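## Task

Get all the beads out of the dispenser and into the blue cup, then stand the cup upright on the dispenser's tray. A few beads left loose on the tray or table are acceptable. It only counts if the result holds without the robot supporting it, so release the cup and pull the grippers away at the end.

## Robot and tools

Robot: two arms, left_arm and right_arm, each with a two-finger parallel gripper and a wrist camera. The arm names are labels, not image sides; left_arm sits on the +y side. Base positions in the scene frame: left_arm (-0.036, +0.235, +0.217) m, right_arm (-0.002, -0.303, +0.217) m, both tilted. Joint ranges (rad): waist -2.618 to 3.054, shoulder 0 to 3.142, elbow 0 to 3.142, wrist pitch -1.571 to 1.571, wrist yaw -1.571 to 1.571, wrist roll -2.094 to 2.094. A mounting frame behind the arms is a fixed obstacle.

Frames: the scene frame has its origin on the table top midway between the arms, +z up, +x out over the table. Result state lines give each gripper's end_effector_position (metres) and end_effector_quat_wxyz in this frame. That position is the point between the finger pads, roughly 1 cm short of the fingertips. In the gripper's own axes, the fingers extend along +z and close along y. Printed positions may be slightly wrong, especially when the arm is stretched out.

The 14-number row: used by both execute_actions rows and move's target. It is a single list covering both arms: dx, dy, dz, rx, ry, rz, opening for left_arm, then the same seven for right_arm. Every value lies in [-1, 1]. The first six of each arm are an offset, not a pose: expressed in that gripper's own axes, relative to its pose in the most recent result that showed it (or, before any such result in the scene, or in later calls of the same reply, relative to where it is when the action begins). Scale: 1.0 equals 0.6 m for dx, dy, dz and 180 degrees for rotation; rx, ry, rz form one rotation vector. The opening is absolute: +1 is fully open (0.094 m), -1 closed. All-zero offsets do not mean hold still; they pull the gripper back to its reference pose.

execute_actions(actions, pictures): actions holds at most one item. An empty list just reports the state. {"rows": [...], "steps": n} runs up to 15 control steps of 1/30 s each (default 15); each row covers one step, the last row repeats if rows run out, and every row is measured from the same reference pose, not from the previous row. {"steps": n} alone waits up to 300 steps counted from the previous result. pictures toggles camera images (on by default). A refused call moves nothing.

move(target, speed): target is one 14-number row as above. Each gripper travels a straight line toward its target; both finish together, lasting 0.5 to 10 s (longer paths are cut off at 10 s). speed is m/s, 0.002 to 0.5, default 0.25; rotation is capped at twice that in rad/s. Paths ignore obstacles and the other arm. The opening is sent at the start. The result adds a move: line with the ending (done, off_target, moving, held, fault) and any limits (paced = pose clipped; held = a check blocked some steps, after which the arm may speed up sharply), plus each gripper's distance from its target.

wait(seconds): 0 to 10 s, sends nothing new. zoom_image(camera, region): enlarges [x0, y0, x1, y1] pixels (max 504 by 504) of cam_high, cam_low, cam_left_wrist or cam_right_wrist; all images are 504x504. show_instructions shows the scene's reference pages (here a dispenser manual image). read_manual gives licence texts only. finished_scene(scene) ends the current scene irreversibly and reports whether it succeeded.

Control behaviour: each step the commanded pose is limited to within 70 mm and 16 degrees of the measured pose, then solved by damped inverse kinematics, favouring position over orientation. A long move may need several actions; after an action the arm continues only to its last clipped pose. Arms usually settle a centimetre or more low. To keep an arm steady, in the first call of a reply send the offset back to its desired pose, zeros afterwards, and aim higher if it keeps sagging. A Hand target line shows where the controller is currently driving each gripper. The simulation keeps running while you compose replies.

Gripping: grip_measured uses the same scale as the opening command. To hold something, command about 0.03 below grip_measured; smaller margins hold more lightly. Finger force is capped near 50 to 62 N per pad, less on very thin parts. Readings can be off by about 1 mm.

Result warnings: pose unreachable means the clearance check altered or blocked that arm's command; HELD marks blocked steps; too close flags proximity (plates and frame count as the arm); FAULT and OVER-TEMPERATURE FAULT mean an arm was stopped. Holding loads heats motors: MOTOR HOT appears from 75 °C, 90 °C stops that arm for 10 s, and 100 °C makes the arm drop until cooled.

Avoid: knocking anything off the table, dropping or slamming the cup, fast or deep pushes into contact, letting the arms collide or press on each other, and ending while the cup still depends on the gripper. Occasional tugs on held parts or nudges to loose objects can happen. Move smoothly and economically.

Each tool is called after "Emit:" by a JSON object that holds its "api" and its "payload".

Reference images:

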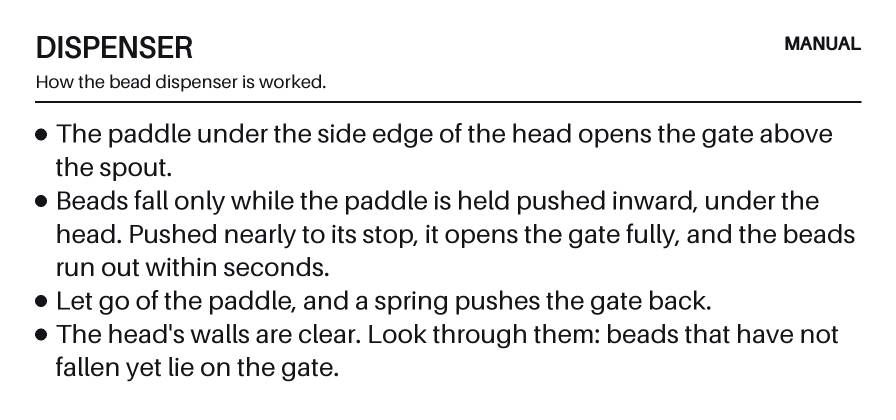

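## Session

Emit:
{"api": "execute_actions", "payload": {"actions": []}}

Scene clock: 0.00 s of 4050.00 s.
left_arm: end_effector_position=(+0.4893, +0.4248, +0.2503) grip_measured=+1.000 end_effector_quat_wxyz=(+0.493, -0.103, +0.859, -0.095) | right_arm: end_effector_position=(+0.3367, -0.3193, +0.3891) grip_measured=+1.000 end_effector_quat_wxyz=(-0.305, +0.571, +0.695, +0.312)
Joint positions: left_arm=[-0.161  1.416  0.981  0.328 -0.312  0.586  0.094] | right_arm=[ 0.638  1.336  1.593 -1.46   0.208  1.962  0.094]
Joint velocities: left_arm=[-0.022 -0.002 -0.017  0.095 -0.007 -0.007  0.   ] | right_arm=[ 0.022  0.007  0.007 -0.051  0.022  0.007  0.   ]
Hand target (left_arm): +0.492, +0.424, +0.260; +0.505, -0.102, +0.852, -0.100
Hand target (right_arm): +0.336, -0.318, +0.395; -0.308, +0.566, +0.694, +0.320

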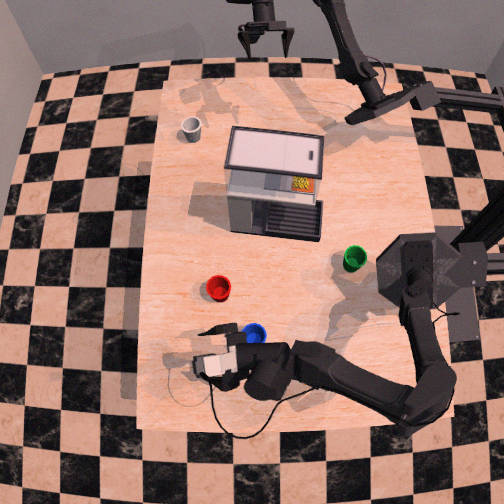

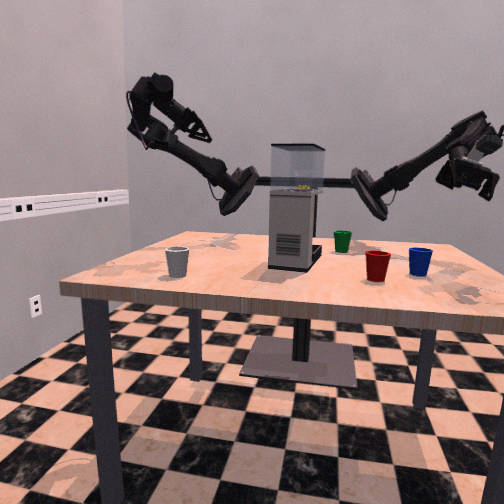

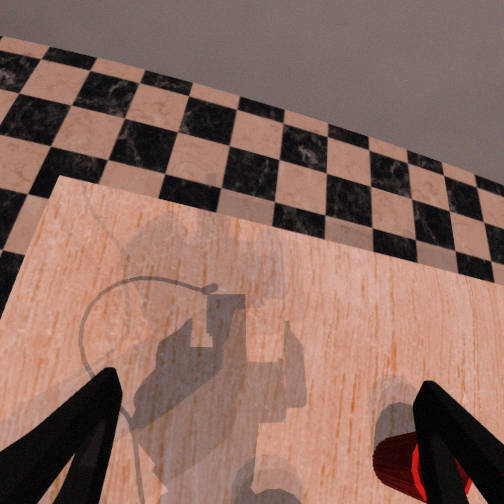

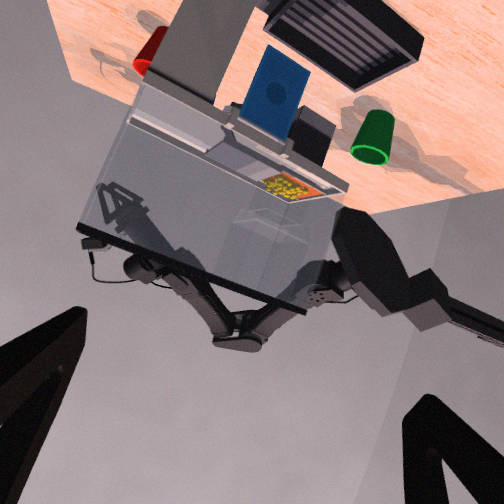

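Emit:
{"api": "move", "payload": {"target": [0.245,0.11,-0.163,0.342,0.004,0.244,1,-0.173,-0.083,0.362,0,0.1,0,-1], "speed": 0.35}}

Scene clock: 31.77 s of 4050.00 s.
left_arm: end_effector_position=(+0.3226, +0.4552, +0.1501) grip_measured=+1.000 end_effector_quat_wxyz=(+0.446, +0.458, +0.697, -0.325) | right_arm: end_effector_position=(+0.2907, -0.2239, +0.1657) grip_measured=-0.984 end_effector_quat_wxyz=(-0.403, +0.525, +0.641, +0.387)
Joint positions: left_arm=[ 0.576  1.631  1.619 -1.258  0.56   2.083  0.094] | right_arm=[-0.14   1.465  0.809 -0.604 -0.368  1.233  0.001]
Joint velocities: left_arm=[-0.007  0.002  0.002 -0.007  0.022 -0.022  0.   ] | right_arm=[-0.027 -0.007 -0.012  0.022  0.007  0.007  0.   ]
Hand target (left_arm): +0.326, +0.456, +0.156; +0.451, +0.464, +0.690, -0.326
Hand target (right_arm): +0.287, -0.218, +0.169; -0.411, +0.515, +0.639, +0.396
Off the commanded pose (left_arm): 0.010 m, 4 deg.
Off the commanded pose (right_arm): 0.006 m, 2 deg.
joint sent to its limit (left arm) — the command would take joint 6 (wrist roll) past its upper limit, so that joint was sent only as far as its limit.
After step 90, 26.10 s passed at rest.
move: off_target (left_arm)

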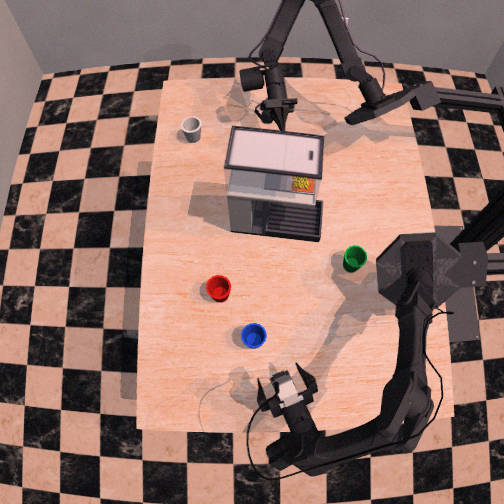

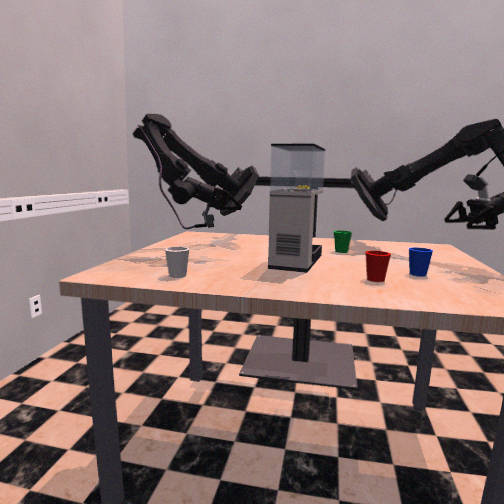

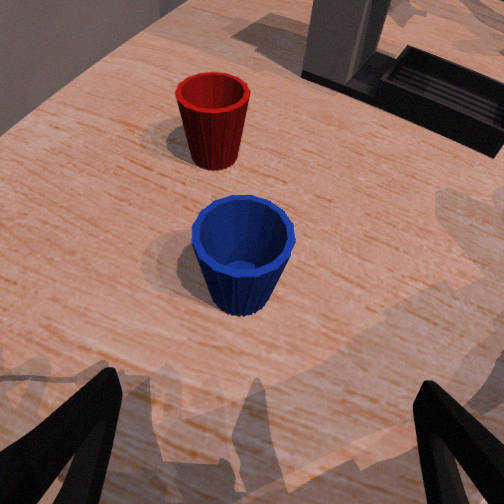

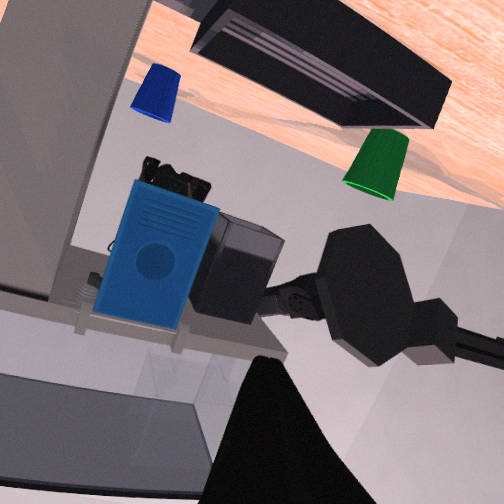

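Emit:
{"api": "move", "payload": {"target": [0.113,-0.012,0.098,-0.076,-0.004,-0.033,1,0.03,0.03,0.04,-0.062,0.02,0.04,-1]}}

Scene clock: 42.97 s of 4050.00 s.
left_arm: end_effector_position=(+0.3215, +0.4307, +0.0607) grip_measured=+1.000 end_effector_quat_wxyz=(+0.473, +0.370, +0.755, -0.262) | right_arm: end_effector_position=(+0.3056, -0.1966, +0.1634) grip_measured=-0.984 end_effector_quat_wxyz=(-0.388, +0.599, +0.558, +0.424)
Joint positions: left_arm=[ 0.693  1.665  1.265 -0.687  0.692  1.959  0.094] | right_arm=[-0.106  1.465  0.65  -0.24  -0.423  1.484  0.001]
Joint velocities: left_arm=[ 0.007 -0.002  0.012  0.007 -0.081  0.007  0.   ] | right_arm=[-0.007  0.002 -0.002  0.066 -0.081  0.066  0.   ]
Hand target (left_arm): +0.323, +0.425, +0.065; +0.485, +0.363, +0.750, -0.266
Hand target (right_arm): +0.304, -0.193, +0.174; -0.393, +0.590, +0.553, +0.437
Off the commanded pose (left_arm): 0.007 m, 2 deg.
Off the commanded pose (right_arm): 0.012 m, 2 deg.
After step 90, 6.87 s passed at rest.
move: off_target (right_arm)

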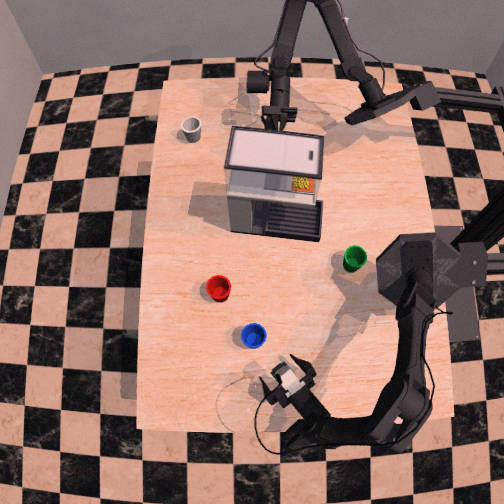

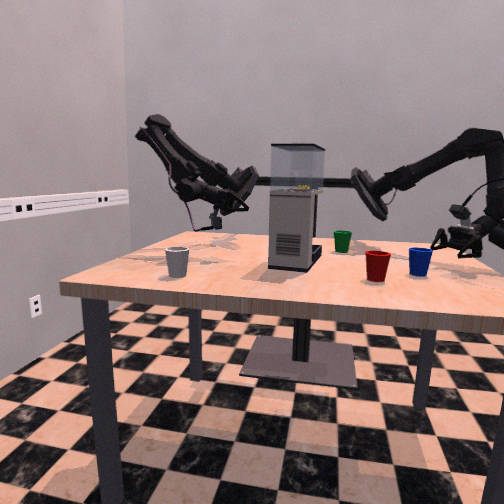

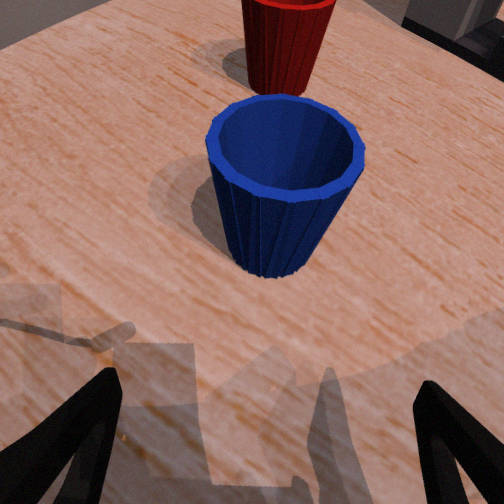

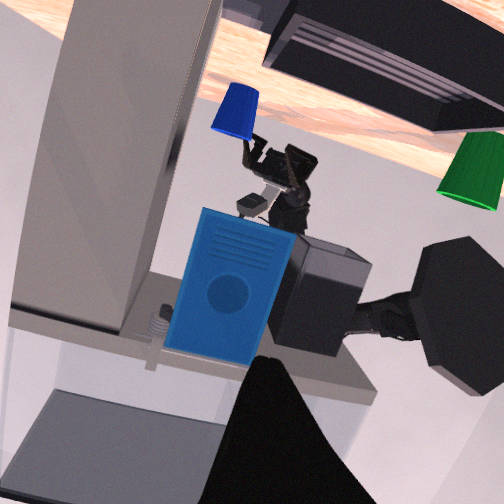

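Emit:
{"api": "move", "payload": {"target": [-0.062,-0.012,0.17,0,-0.01,0,1,0.02,0.02,0,0,0.01,0.07,-1], "speed": 0.12}}

Scene clock: 48.60 s of 4050.00 s.
left_arm: end_effector_position=(+0.3802, +0.3484, +0.0508) grip_measured=+1.000 end_effector_quat_wxyz=(+0.482, +0.365, +0.753, -0.260) | right_arm: end_effector_position=(+0.3142, -0.1987, +0.1652) grip_measured=-0.984 end_effector_quat_wxyz=(-0.428, +0.661, +0.485, +0.380)
Joint positions: left_arm=[ 0.457  1.783  1.143 -0.286  0.584  1.704  0.094] | right_arm=[-0.101  1.465  0.673 -0.247 -0.417  1.719  0.001]
Joint velocities: left_arm=[-0.022 -0.002 -0.007  0.051  0.022  0.007  0.   ] | right_arm=[ 0.007 -0.002 -0.027 -0.037 -0.022 -0.022 -0.   ]
Hand target (left_arm): +0.380, +0.338, +0.054; +0.485, +0.365, +0.748, -0.268
Hand target (right_arm): +0.318, -0.194, +0.175; -0.441, +0.650, +0.482, +0.388
Off the commanded pose (left_arm): 0.010 m, 1 deg.
Off the commanded pose (right_arm): 0.012 m, 2 deg.
After step 90, 1.10 s passed at rest.
move: off_target (right_arm)

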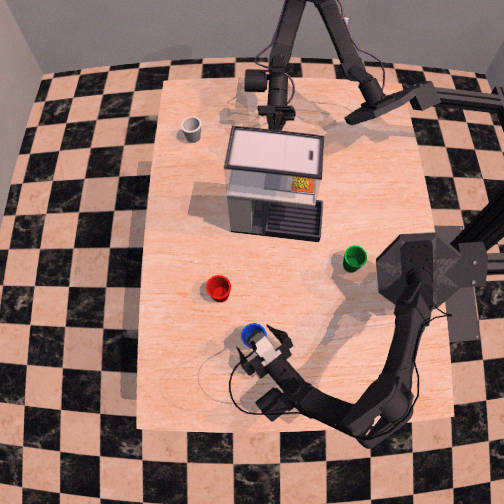

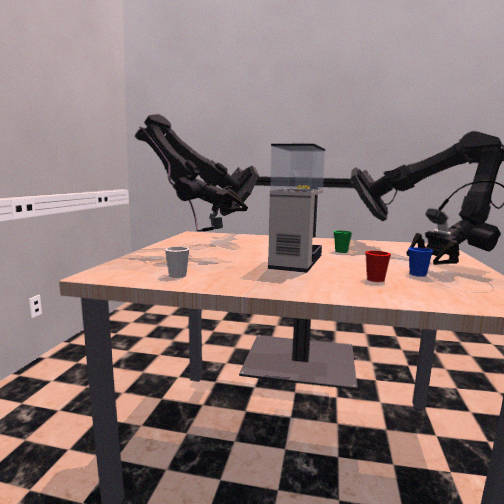

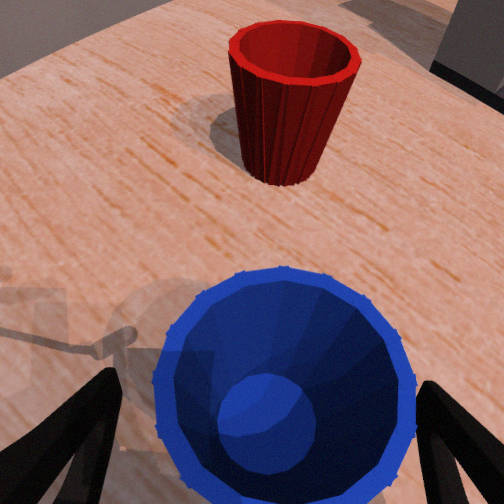

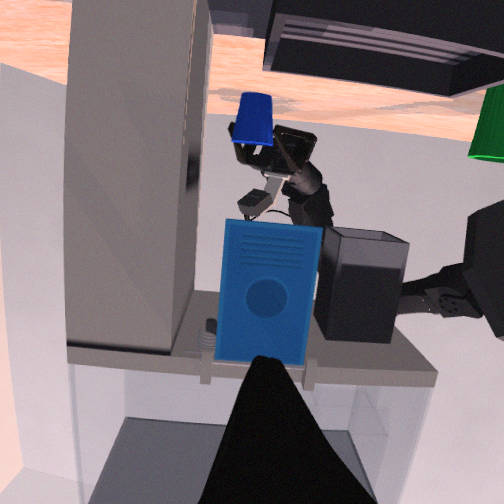

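Emit:
{"api": "move", "payload": {"target": [-0.01,-0.015,0.012,0,-0.125,0.02,1,0.017,0,0,0,0.01,0,-1], "speed": 0.12}}

Scene clock: 56.40 s of 4050.00 s.
left_arm: end_effector_position=(+0.3796, +0.3415, +0.0550) grip_measured=+1.000 end_effector_quat_wxyz=(+0.622, +0.343, +0.640, -0.291) | right_arm: end_effector_position=(+0.3143, -0.1995, +0.1640) grip_measured=-0.984 end_effector_quat_wxyz=(-0.429, +0.664, +0.482, +0.377)
Joint positions: left_arm=[ 0.561  1.971  1.285 -0.446  0.986  2.01   0.094] | right_arm=[-0.104  1.465  0.673 -0.247 -0.414  1.727  0.001]
Joint velocities: left_arm=[-0.007  0.007  0.017 -0.066 -0.007  0.081  0.   ] | right_arm=[ 0.012  0.007 -0.027 -0.022 -0.022 -0.037 -0.001]
Hand target (left_arm): +0.378, +0.335, +0.053; +0.627, +0.331, +0.633, -0.311
Hand target (right_arm): +0.317, -0.196, +0.174; -0.436, +0.655, +0.478, +0.391
Off the commanded pose (left_arm): 0.006 m, 3 deg.
Off the commanded pose (right_arm): 0.012 m, 2 deg.
After step 90, 2.67 s passed at rest.
move: off_target (left_arm, right_arm)

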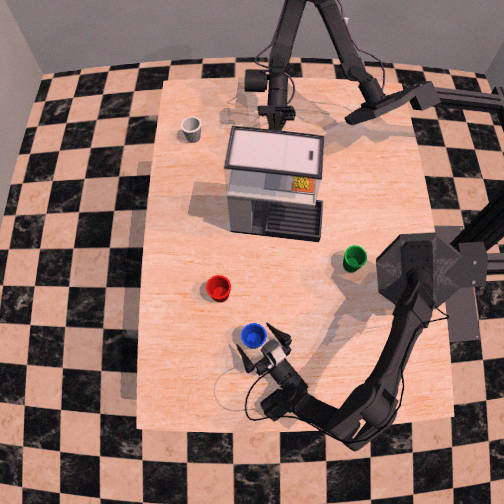

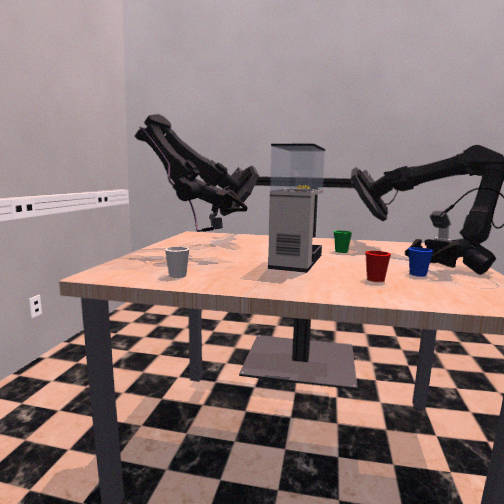

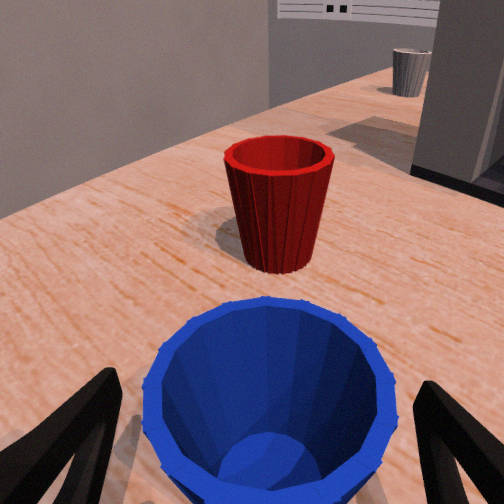

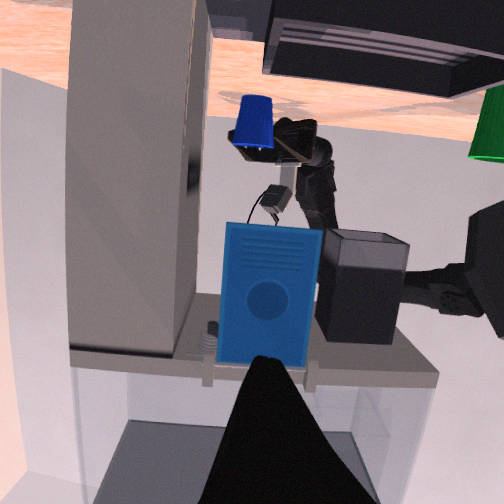

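Emit:
{"api": "move", "payload": {"target": [0,-0.005,0.008,0,-0.005,0,0,0.017,0,0,0,0.01,0,-1], "speed": 0.05}}

Scene clock: 59.43 s of 4050.00 s.
left_arm: end_effector_position=(+0.3799, +0.3418, +0.0553) grip_measured=+0.337 end_effector_quat_wxyz=(+0.624, +0.344, +0.639, -0.290) | right_arm: end_effector_position=(+0.3142, -0.1997, +0.1635) grip_measured=-0.984 end_effector_quat_wxyz=(-0.429, +0.667, +0.480, +0.375)
Joint positions: left_arm=[ 0.561  1.971  1.286 -0.446  0.988  2.013  0.063] | right_arm=[-0.104  1.465  0.673 -0.247 -0.412  1.734  0.001]
Joint velocities: left_arm=[-0.017  0.002 -0.007  0.037  0.022  0.022 -0.001] | right_arm=[-0.002 -0.022 -0.002 -0.007 -0.022  0.022  0.001]
Hand target (left_arm): +0.380, +0.336, +0.055; +0.627, +0.341, +0.635, -0.294
Hand target (right_arm): +0.317, -0.196, +0.173; -0.436, +0.658, +0.475, +0.388
Off the commanded pose (left_arm): 0.006 m, 1 deg.
Off the commanded pose (right_arm): 0.011 m, 2 deg.
move: off_target (right_arm)

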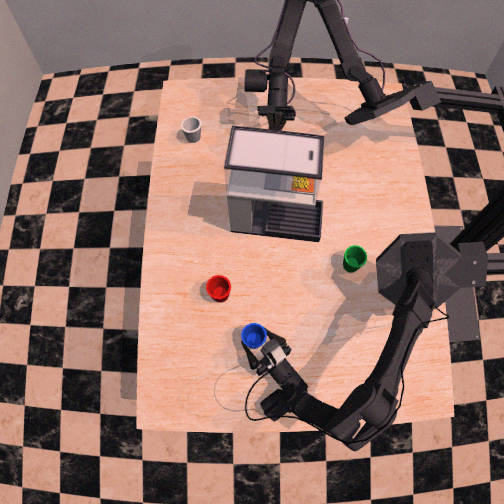

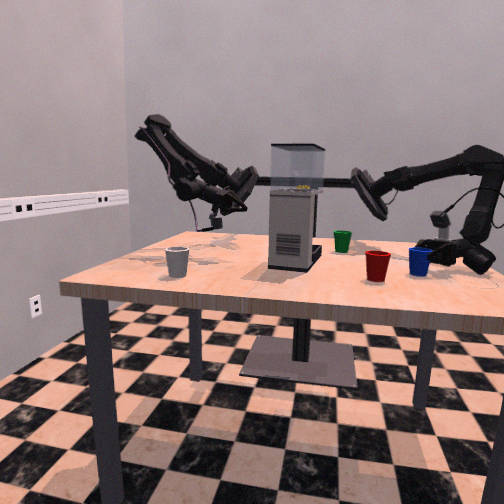

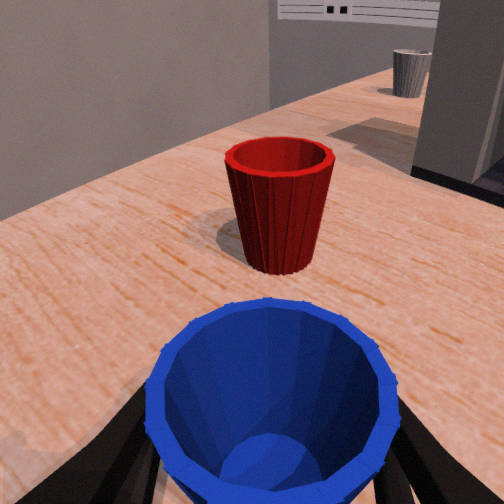

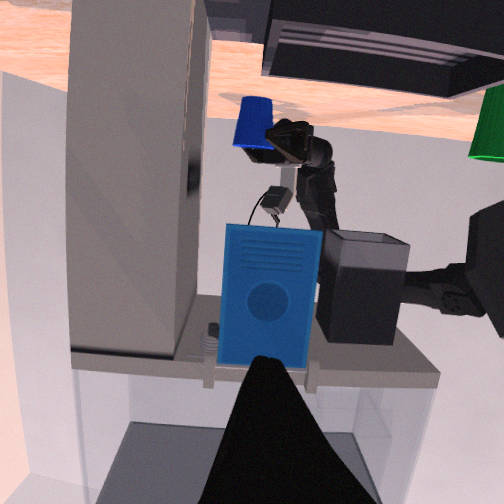

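Emit:
{"api": "move", "payload": {"target": [-0.095,0,0,0,-0.005,0,0.29,0.017,0,0,0,0.01,0,-1], "speed": 0.15}}

Emit:
{"api": "move", "payload": {"target": [-0.04,-0.378,0.173,0.12,-0.012,0.006,0.29,0.017,0,0,0,0.01,0,-1], "speed": 0.15}}

Scene clock: 65.30 s of 4050.00 s.
left_arm: end_effector_position=(+0.3788, +0.3438, +0.0967) grip_measured=+0.337 end_effector_quat_wxyz=(+0.613, +0.347, +0.649, -0.287) | right_arm: end_effector_position=(+0.3142, -0.2002, +0.1626) grip_measured=-0.984 end_effector_quat_wxyz=(-0.430, +0.670, +0.478, +0.372)
Joint positions: left_arm=[ 0.504  1.805  1.167 -0.405  0.934  1.908  0.063] | right_arm=[-0.106  1.465  0.673 -0.247 -0.409  1.742  0.001]
Joint velocities: left_arm=[ 0.017 -0.002  0.012  0.081  0.037 -0.081 -0.001] | right_arm=[-0.017  0.007  0.012 -0.007  0.007 -0.022  0.   ]
Hand target (left_arm): +0.379, +0.338, +0.112; +0.628, +0.341, +0.635, -0.293
Hand target (right_arm): +0.317, -0.197, +0.173; -0.437, +0.661, +0.473, +0.385
Off the commanded pose (left_arm): 0.017 m, 3 deg.
Off the commanded pose (right_arm): 0.011 m, 2 deg.
After step 90, 1.97 s passed at rest.
move: off_target (left_arm, right_arm)

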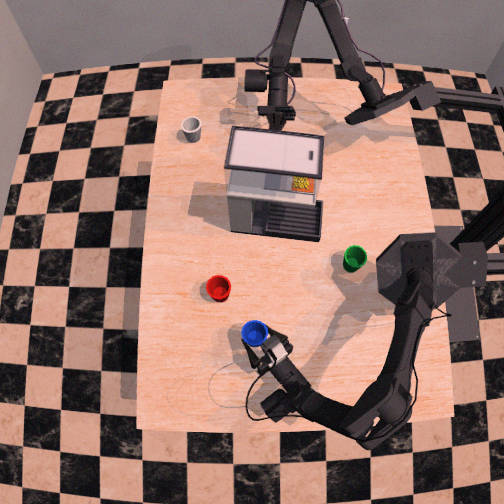

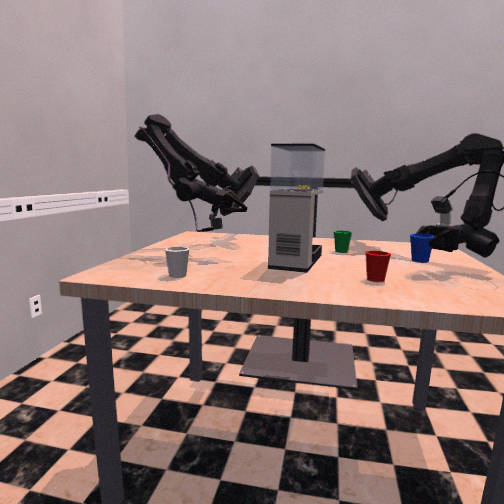

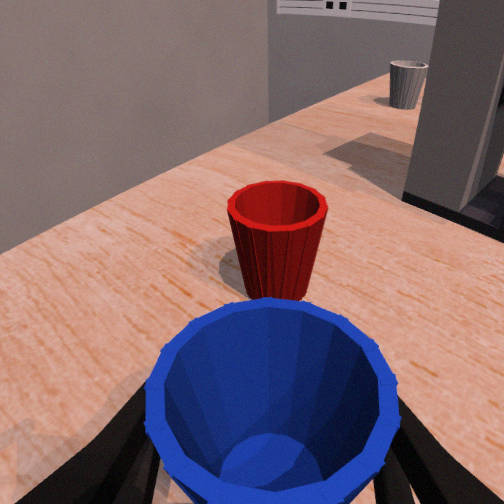

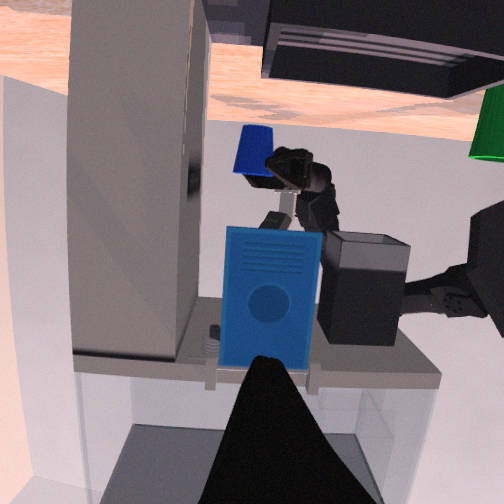

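Scene clock: 67.57 s of 4050.00 s.
left_arm: end_effector_position=(+0.2659, +0.1325, +0.0867) grip_measured=+0.337 end_effector_quat_wxyz=(+0.543, +0.465, +0.583, -0.385) | right_arm: end_effector_position=(+0.3142, -0.2010, +0.1614) grip_measured=-0.984 end_effector_quat_wxyz=(-0.430, +0.673, +0.474, +0.369)
Joint positions: left_arm=[0.254 2.071 0.718 0.067 0.695 1.965 0.063] | right_arm=[-0.109  1.465  0.673 -0.247 -0.407  1.75   0.001]
Joint velocities: left_arm=[-0.007 -0.007 -0.007 -0.066 -0.037  0.037 -0.001] | right_arm=[ 0.007 -0.017  0.012 -0.007  0.051 -0.066 -0.   ]
Hand target (left_arm): +0.258, +0.123, +0.100; +0.552, +0.458, +0.568, -0.403
Hand target (right_arm): +0.317, -0.197, +0.172; -0.437, +0.664, +0.471, +0.383
Off the commanded pose (left_arm): 0.017 m, 3 deg.
Off the commanded pose (right_arm): 0.012 m, 2 deg.
move: off_target (left_arm, right_arm)

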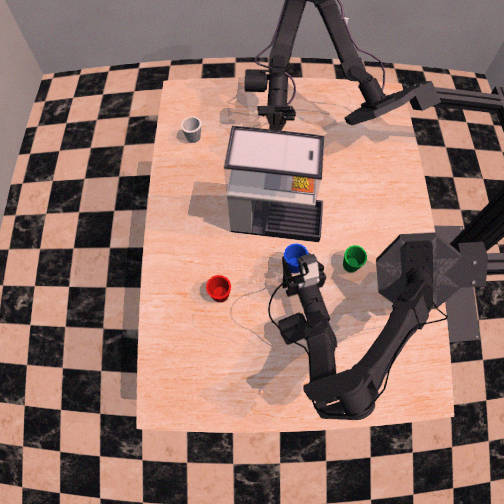

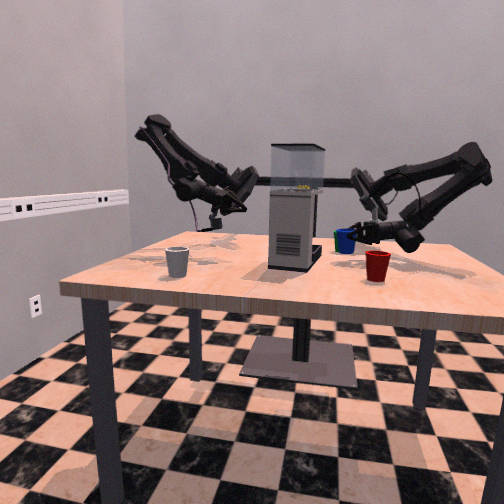

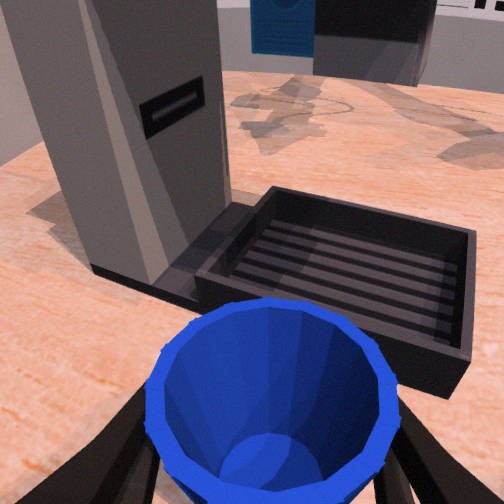

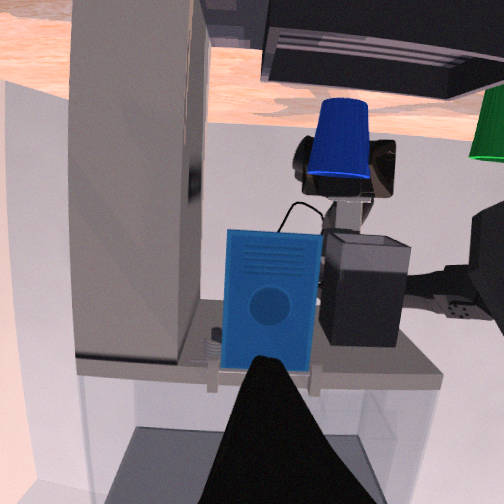

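Emit:
{"api": "move", "payload": {"target": [-0.065,-0.03,0.03,0.07,-0.035,0,0.29,0.017,0,0,0,0.01,0,-1], "speed": 0.12}}

Emit:
{"api": "move", "payload": {"target": [-0.03,-0.02,0.13,0.01,-0.015,-0.005,0.29,0.017,0,0,0,0.01,0,-1], "speed": 0.06}}

Scene clock: 76.57 s of 4050.00 s.
left_arm: end_effector_position=(+0.2524, +0.1119, +0.1086) grip_measured=+0.311 end_effector_quat_wxyz=(+0.509, +0.507, +0.528, -0.453) | right_arm: end_effector_position=(+0.3142, -0.2016, +0.1604) grip_measured=-0.984 end_effector_quat_wxyz=(-0.431, +0.676, +0.472, +0.366)
Joint positions: left_arm=[ 0.16   2.1    0.826 -0.199  0.643  2.007  0.062] | right_arm=[-0.111  1.465  0.673 -0.247 -0.404  1.757  0.001]
Joint velocities: left_arm=[ 0.007 -0.002  0.017  0.051  0.007 -0.081 -0.   ] | right_arm=[ 0.017 -0.002  0.007  0.007  0.037  0.022 -0.001]
Hand target (left_arm): +0.252, +0.106, +0.122; +0.520, +0.501, +0.507, -0.471
Hand target (right_arm): +0.317, -0.198, +0.171; -0.438, +0.667, +0.468, +0.380
Off the commanded pose (left_arm): 0.015 m, 4 deg.
Off the commanded pose (right_arm): 0.011 m, 2 deg.
After step 100, 4.13 s passed at rest.
move: off_target (left_arm, right_arm)

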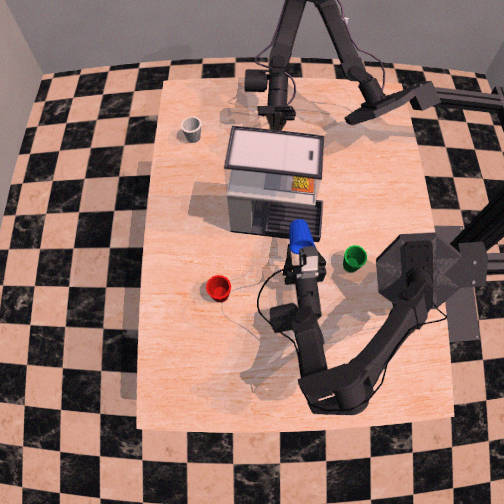

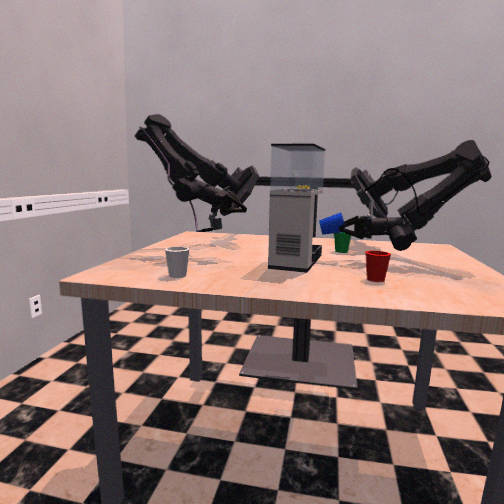

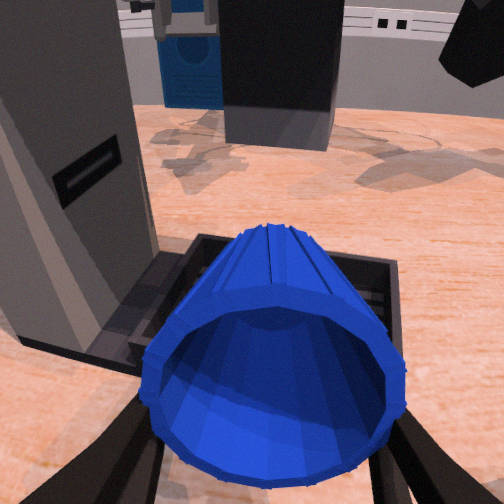

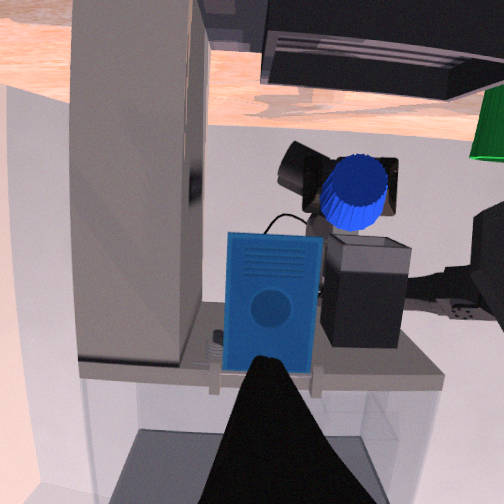

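Scene clock: 78.43 s of 4050.00 s.
left_arm: end_effector_position=(+0.2493, +0.0393, +0.1068) grip_measured=+0.311 end_effector_quat_wxyz=(+0.497, +0.508, +0.530, -0.462) | right_arm: end_effector_position=(+0.3142, -0.2023, +0.1593) grip_measured=-0.984 end_effector_quat_wxyz=(-0.431, +0.680, +0.469, +0.363)
Joint positions: left_arm=[0.004 2.32  0.826 0.111 0.607 1.807 0.062] | right_arm=[-0.114  1.465  0.673 -0.247 -0.402  1.765  0.001]
Joint velocities: left_arm=[ 0.002 -0.002 -0.007 -0.037  0.007 -0.095  0.   ] | right_arm=[-0.017 -0.002 -0.002 -0.007 -0.066 -0.022  0.   ]
Hand target (left_arm): +0.245, +0.032, +0.121; +0.509, +0.500, +0.513, -0.477
Hand target (right_arm): +0.317, -0.199, +0.170; -0.438, +0.671, +0.465, +0.377
Off the commanded pose (left_arm): 0.016 m, 3 deg.
Off the commanded pose (right_arm): 0.011 m, 2 deg.
move: off_target (left_arm, right_arm)

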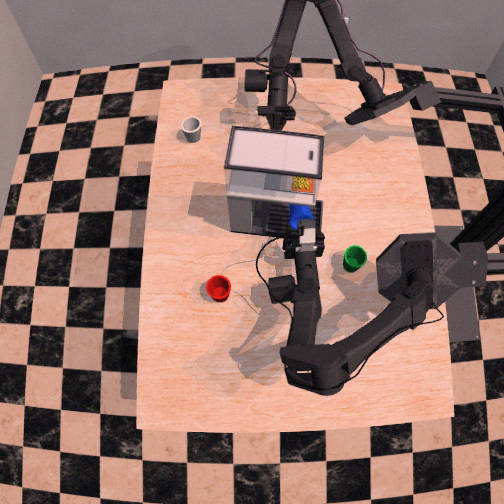

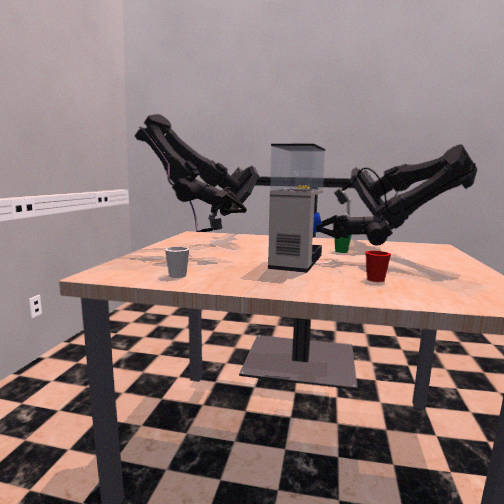

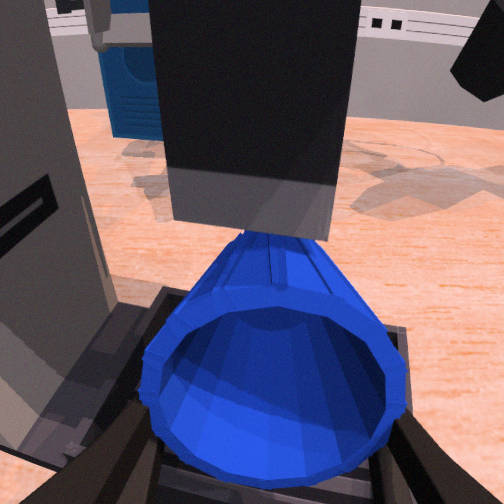

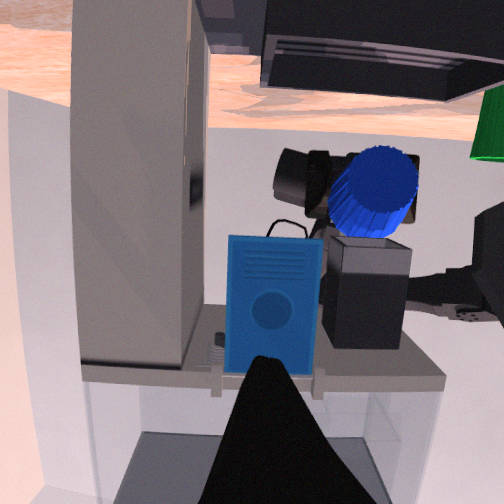

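Emit:
{"api": "move", "payload": {"target": [-0.015,0.06,-0.25,0,0,0,0.26,0.017,0,0,0,0.01,-0.003,-1], "speed": 0.1}}

Emit:
{"api": "move", "payload": {"target": [-0.02,0,0,0,0.35,0,0.26,0.017,0,0,0,0.01,-0.003,-1], "speed": 0.15}}

Scene clock: 84.53 s of 4050.00 s.
left_arm: end_effector_position=(+0.2710, +0.1885, +0.1092) grip_measured=+0.311 end_effector_quat_wxyz=(+0.473, +0.520, +0.547, -0.454) | right_arm: end_effector_position=(+0.3142, -0.2031, +0.1582) grip_measured=-0.984 end_effector_quat_wxyz=(-0.430, +0.681, +0.468, +0.362)
Joint positions: left_arm=[ 0.256  1.933  0.991 -0.595  0.574  2.083  0.062] | right_arm=[-0.117  1.465  0.673 -0.247 -0.4    1.765  0.001]
Joint velocities: left_arm=[ 0.012 -0.017  0.007 -0.037  0.095 -0.007  0.001] | right_arm=[ 0.007 -0.002 -0.012 -0.037  0.007  0.081  0.001]
Hand target (left_arm): +0.277, +0.191, +0.126; +0.494, +0.508, +0.534, -0.462
Hand target (right_arm): +0.317, -0.199, +0.168; -0.437, +0.672, +0.465, +0.376
Off the commanded pose (left_arm): 0.020 m, 4 deg.
Off the commanded pose (right_arm): 0.012 m, 2 deg.
joint sent to its limit (left arm) — the command would take joint 6 (wrist roll) past its upper limit, so that joint was sent only as far as its limit.
After step 90, 0.97 s passed at rest.
move: off_target (left_arm, right_arm)

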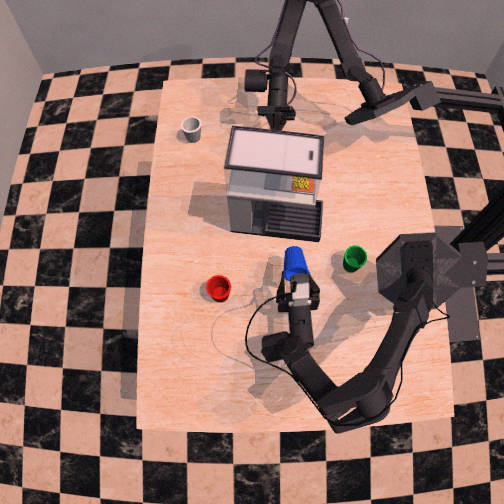

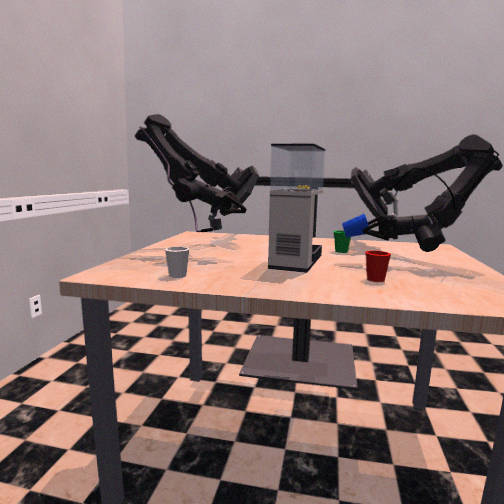

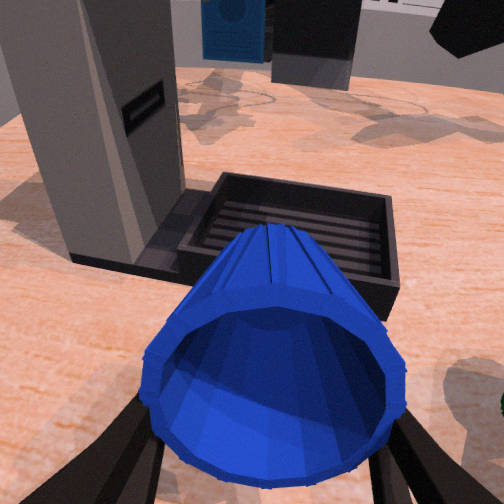

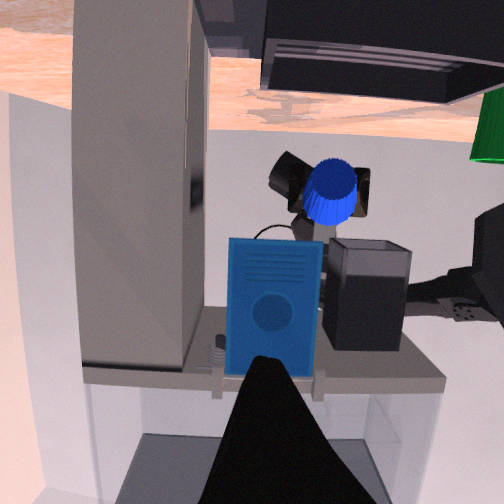

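Scene clock: 88.70 s of 4050.00 s.
left_arm: end_effector_position=(+0.2646, +0.1930, +0.1154) grip_measured=+0.311 end_effector_quat_wxyz=(+0.108, +0.676, +0.720, -0.113) | right_arm: end_effector_position=(+0.3143, -0.2039, +0.1569) grip_measured=-0.984 end_effector_quat_wxyz=(-0.429, +0.683, +0.468, +0.361)
Joint positions: left_arm=[-0.398  1.839  0.824 -0.416 -0.664  1.297  0.062] | right_arm=[-0.12   1.465  0.673 -0.247 -0.398  1.765  0.001]
Joint velocities: left_arm=[ 0.002  0.002  0.002  0.007 -0.095  0.051  0.001] | right_arm=[ 0.007  0.002 -0.007 -0.081 -0.007 -0.022 -0.   ]
Hand target (left_arm): +0.272, +0.187, +0.124; +0.120, +0.678, +0.716, -0.113
Hand target (right_arm): +0.317, -0.200, +0.167; -0.436, +0.673, +0.465, +0.375
Off the commanded pose (left_arm): 0.011 m, 1 deg.
Off the commanded pose (right_arm): 0.012 m, 2 deg.
move: off_target (left_arm, right_arm)

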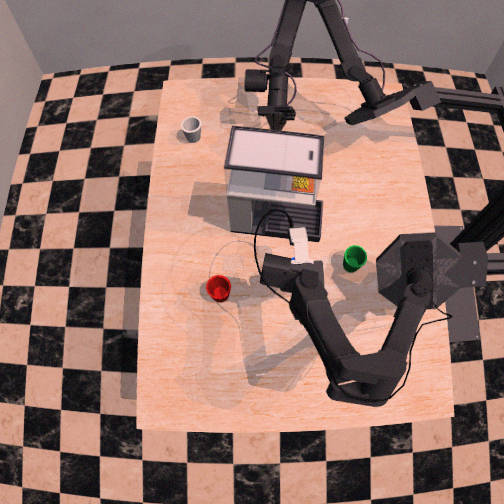

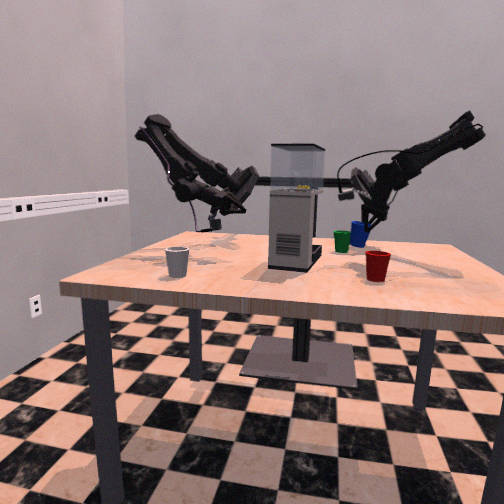

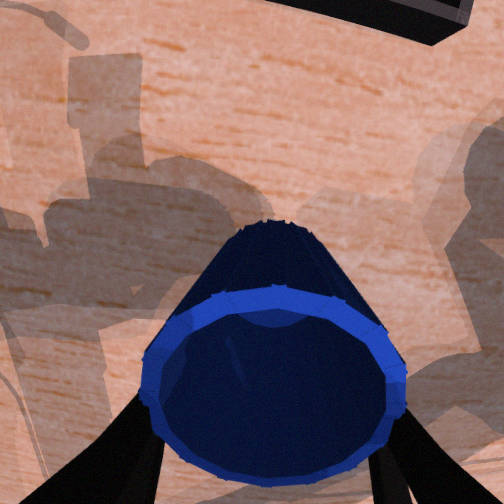

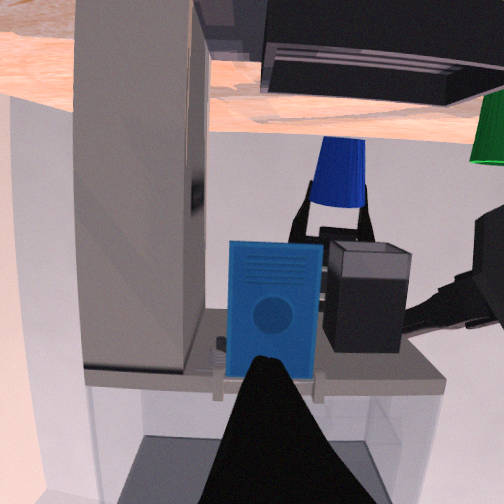

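Upright again; lowering it to the table.

Emit:
{"api": "move", "payload": {"target": [0.012,0.01,0.062,0,-0.005,0,0.26,0.02,0,0,0,0.012,-0.003,-1], "speed": 0.04}}

Emit:
{"api": "zoom_image", "payload": {"camera": "cam_low", "region": [300,190,420,300]}}

Scene clock: 94.43 s of 4050.00 s.
left_arm: end_effector_position=(+0.2750, +0.2004, +0.0749) grip_measured=+0.311 end_effector_quat_wxyz=(+0.100, +0.669, +0.729, -0.105) | right_arm: end_effector_position=(+0.3143, -0.2037, +0.1573) grip_measured=-0.984 end_effector_quat_wxyz=(-0.430, +0.683, +0.467, +0.361)
Joint positions: left_arm=[-0.274  1.91   0.824 -0.252 -0.664  1.427  0.062] | right_arm=[-0.12   1.465  0.673 -0.247 -0.4    1.767  0.001]
Joint velocities: left_arm=[ 0.002  0.012  0.007  0.081  0.007  0.051 -0.001] | right_arm=[-0.012 -0.022 -0.012  0.022 -0.051  0.007  0.   ]
Hand target (left_arm): +0.270, +0.189, +0.077; +0.113, +0.675, +0.719, -0.118
Hand target (right_arm): +0.318, -0.200, +0.168; -0.437, +0.674, +0.463, +0.375
Off the commanded pose (left_arm): 0.013 m, 3 deg.
Off the commanded pose (right_arm): 0.012 m, 2 deg.
After step 90, 1.33 s passed at rest.
move: off_target (left_arm, right_arm)

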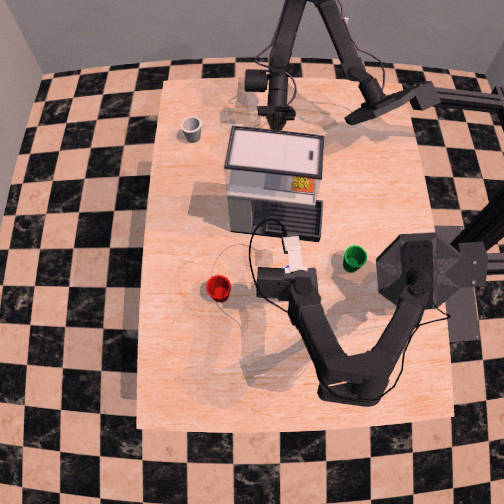

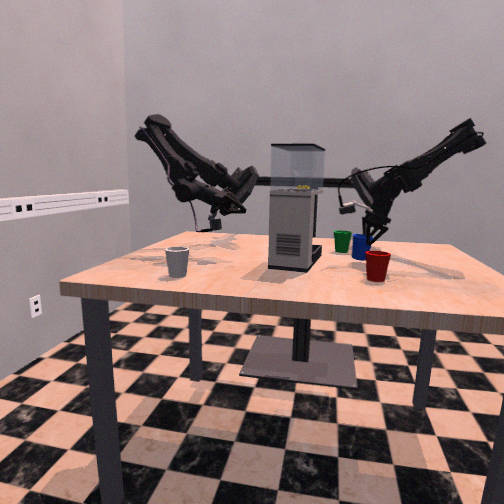

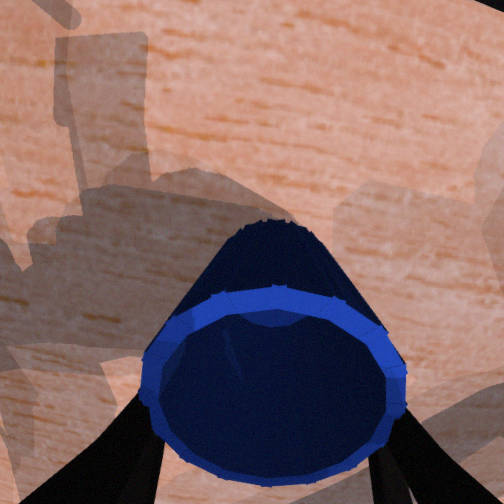

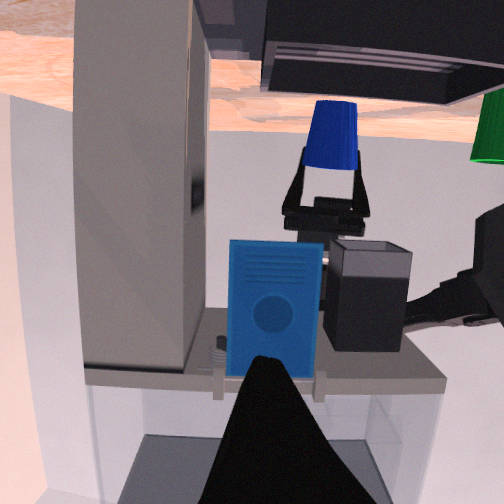

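Region (300, 190, 420, 300) of cam_low's 504x504 image, scaled by 4.200, with more detail than that image has; it fills the top 462 rows of this view, and the rest is white.

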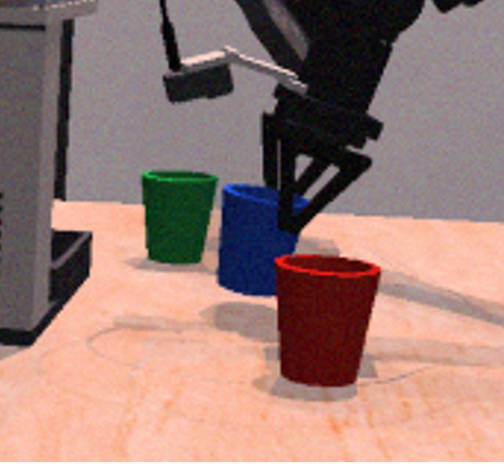

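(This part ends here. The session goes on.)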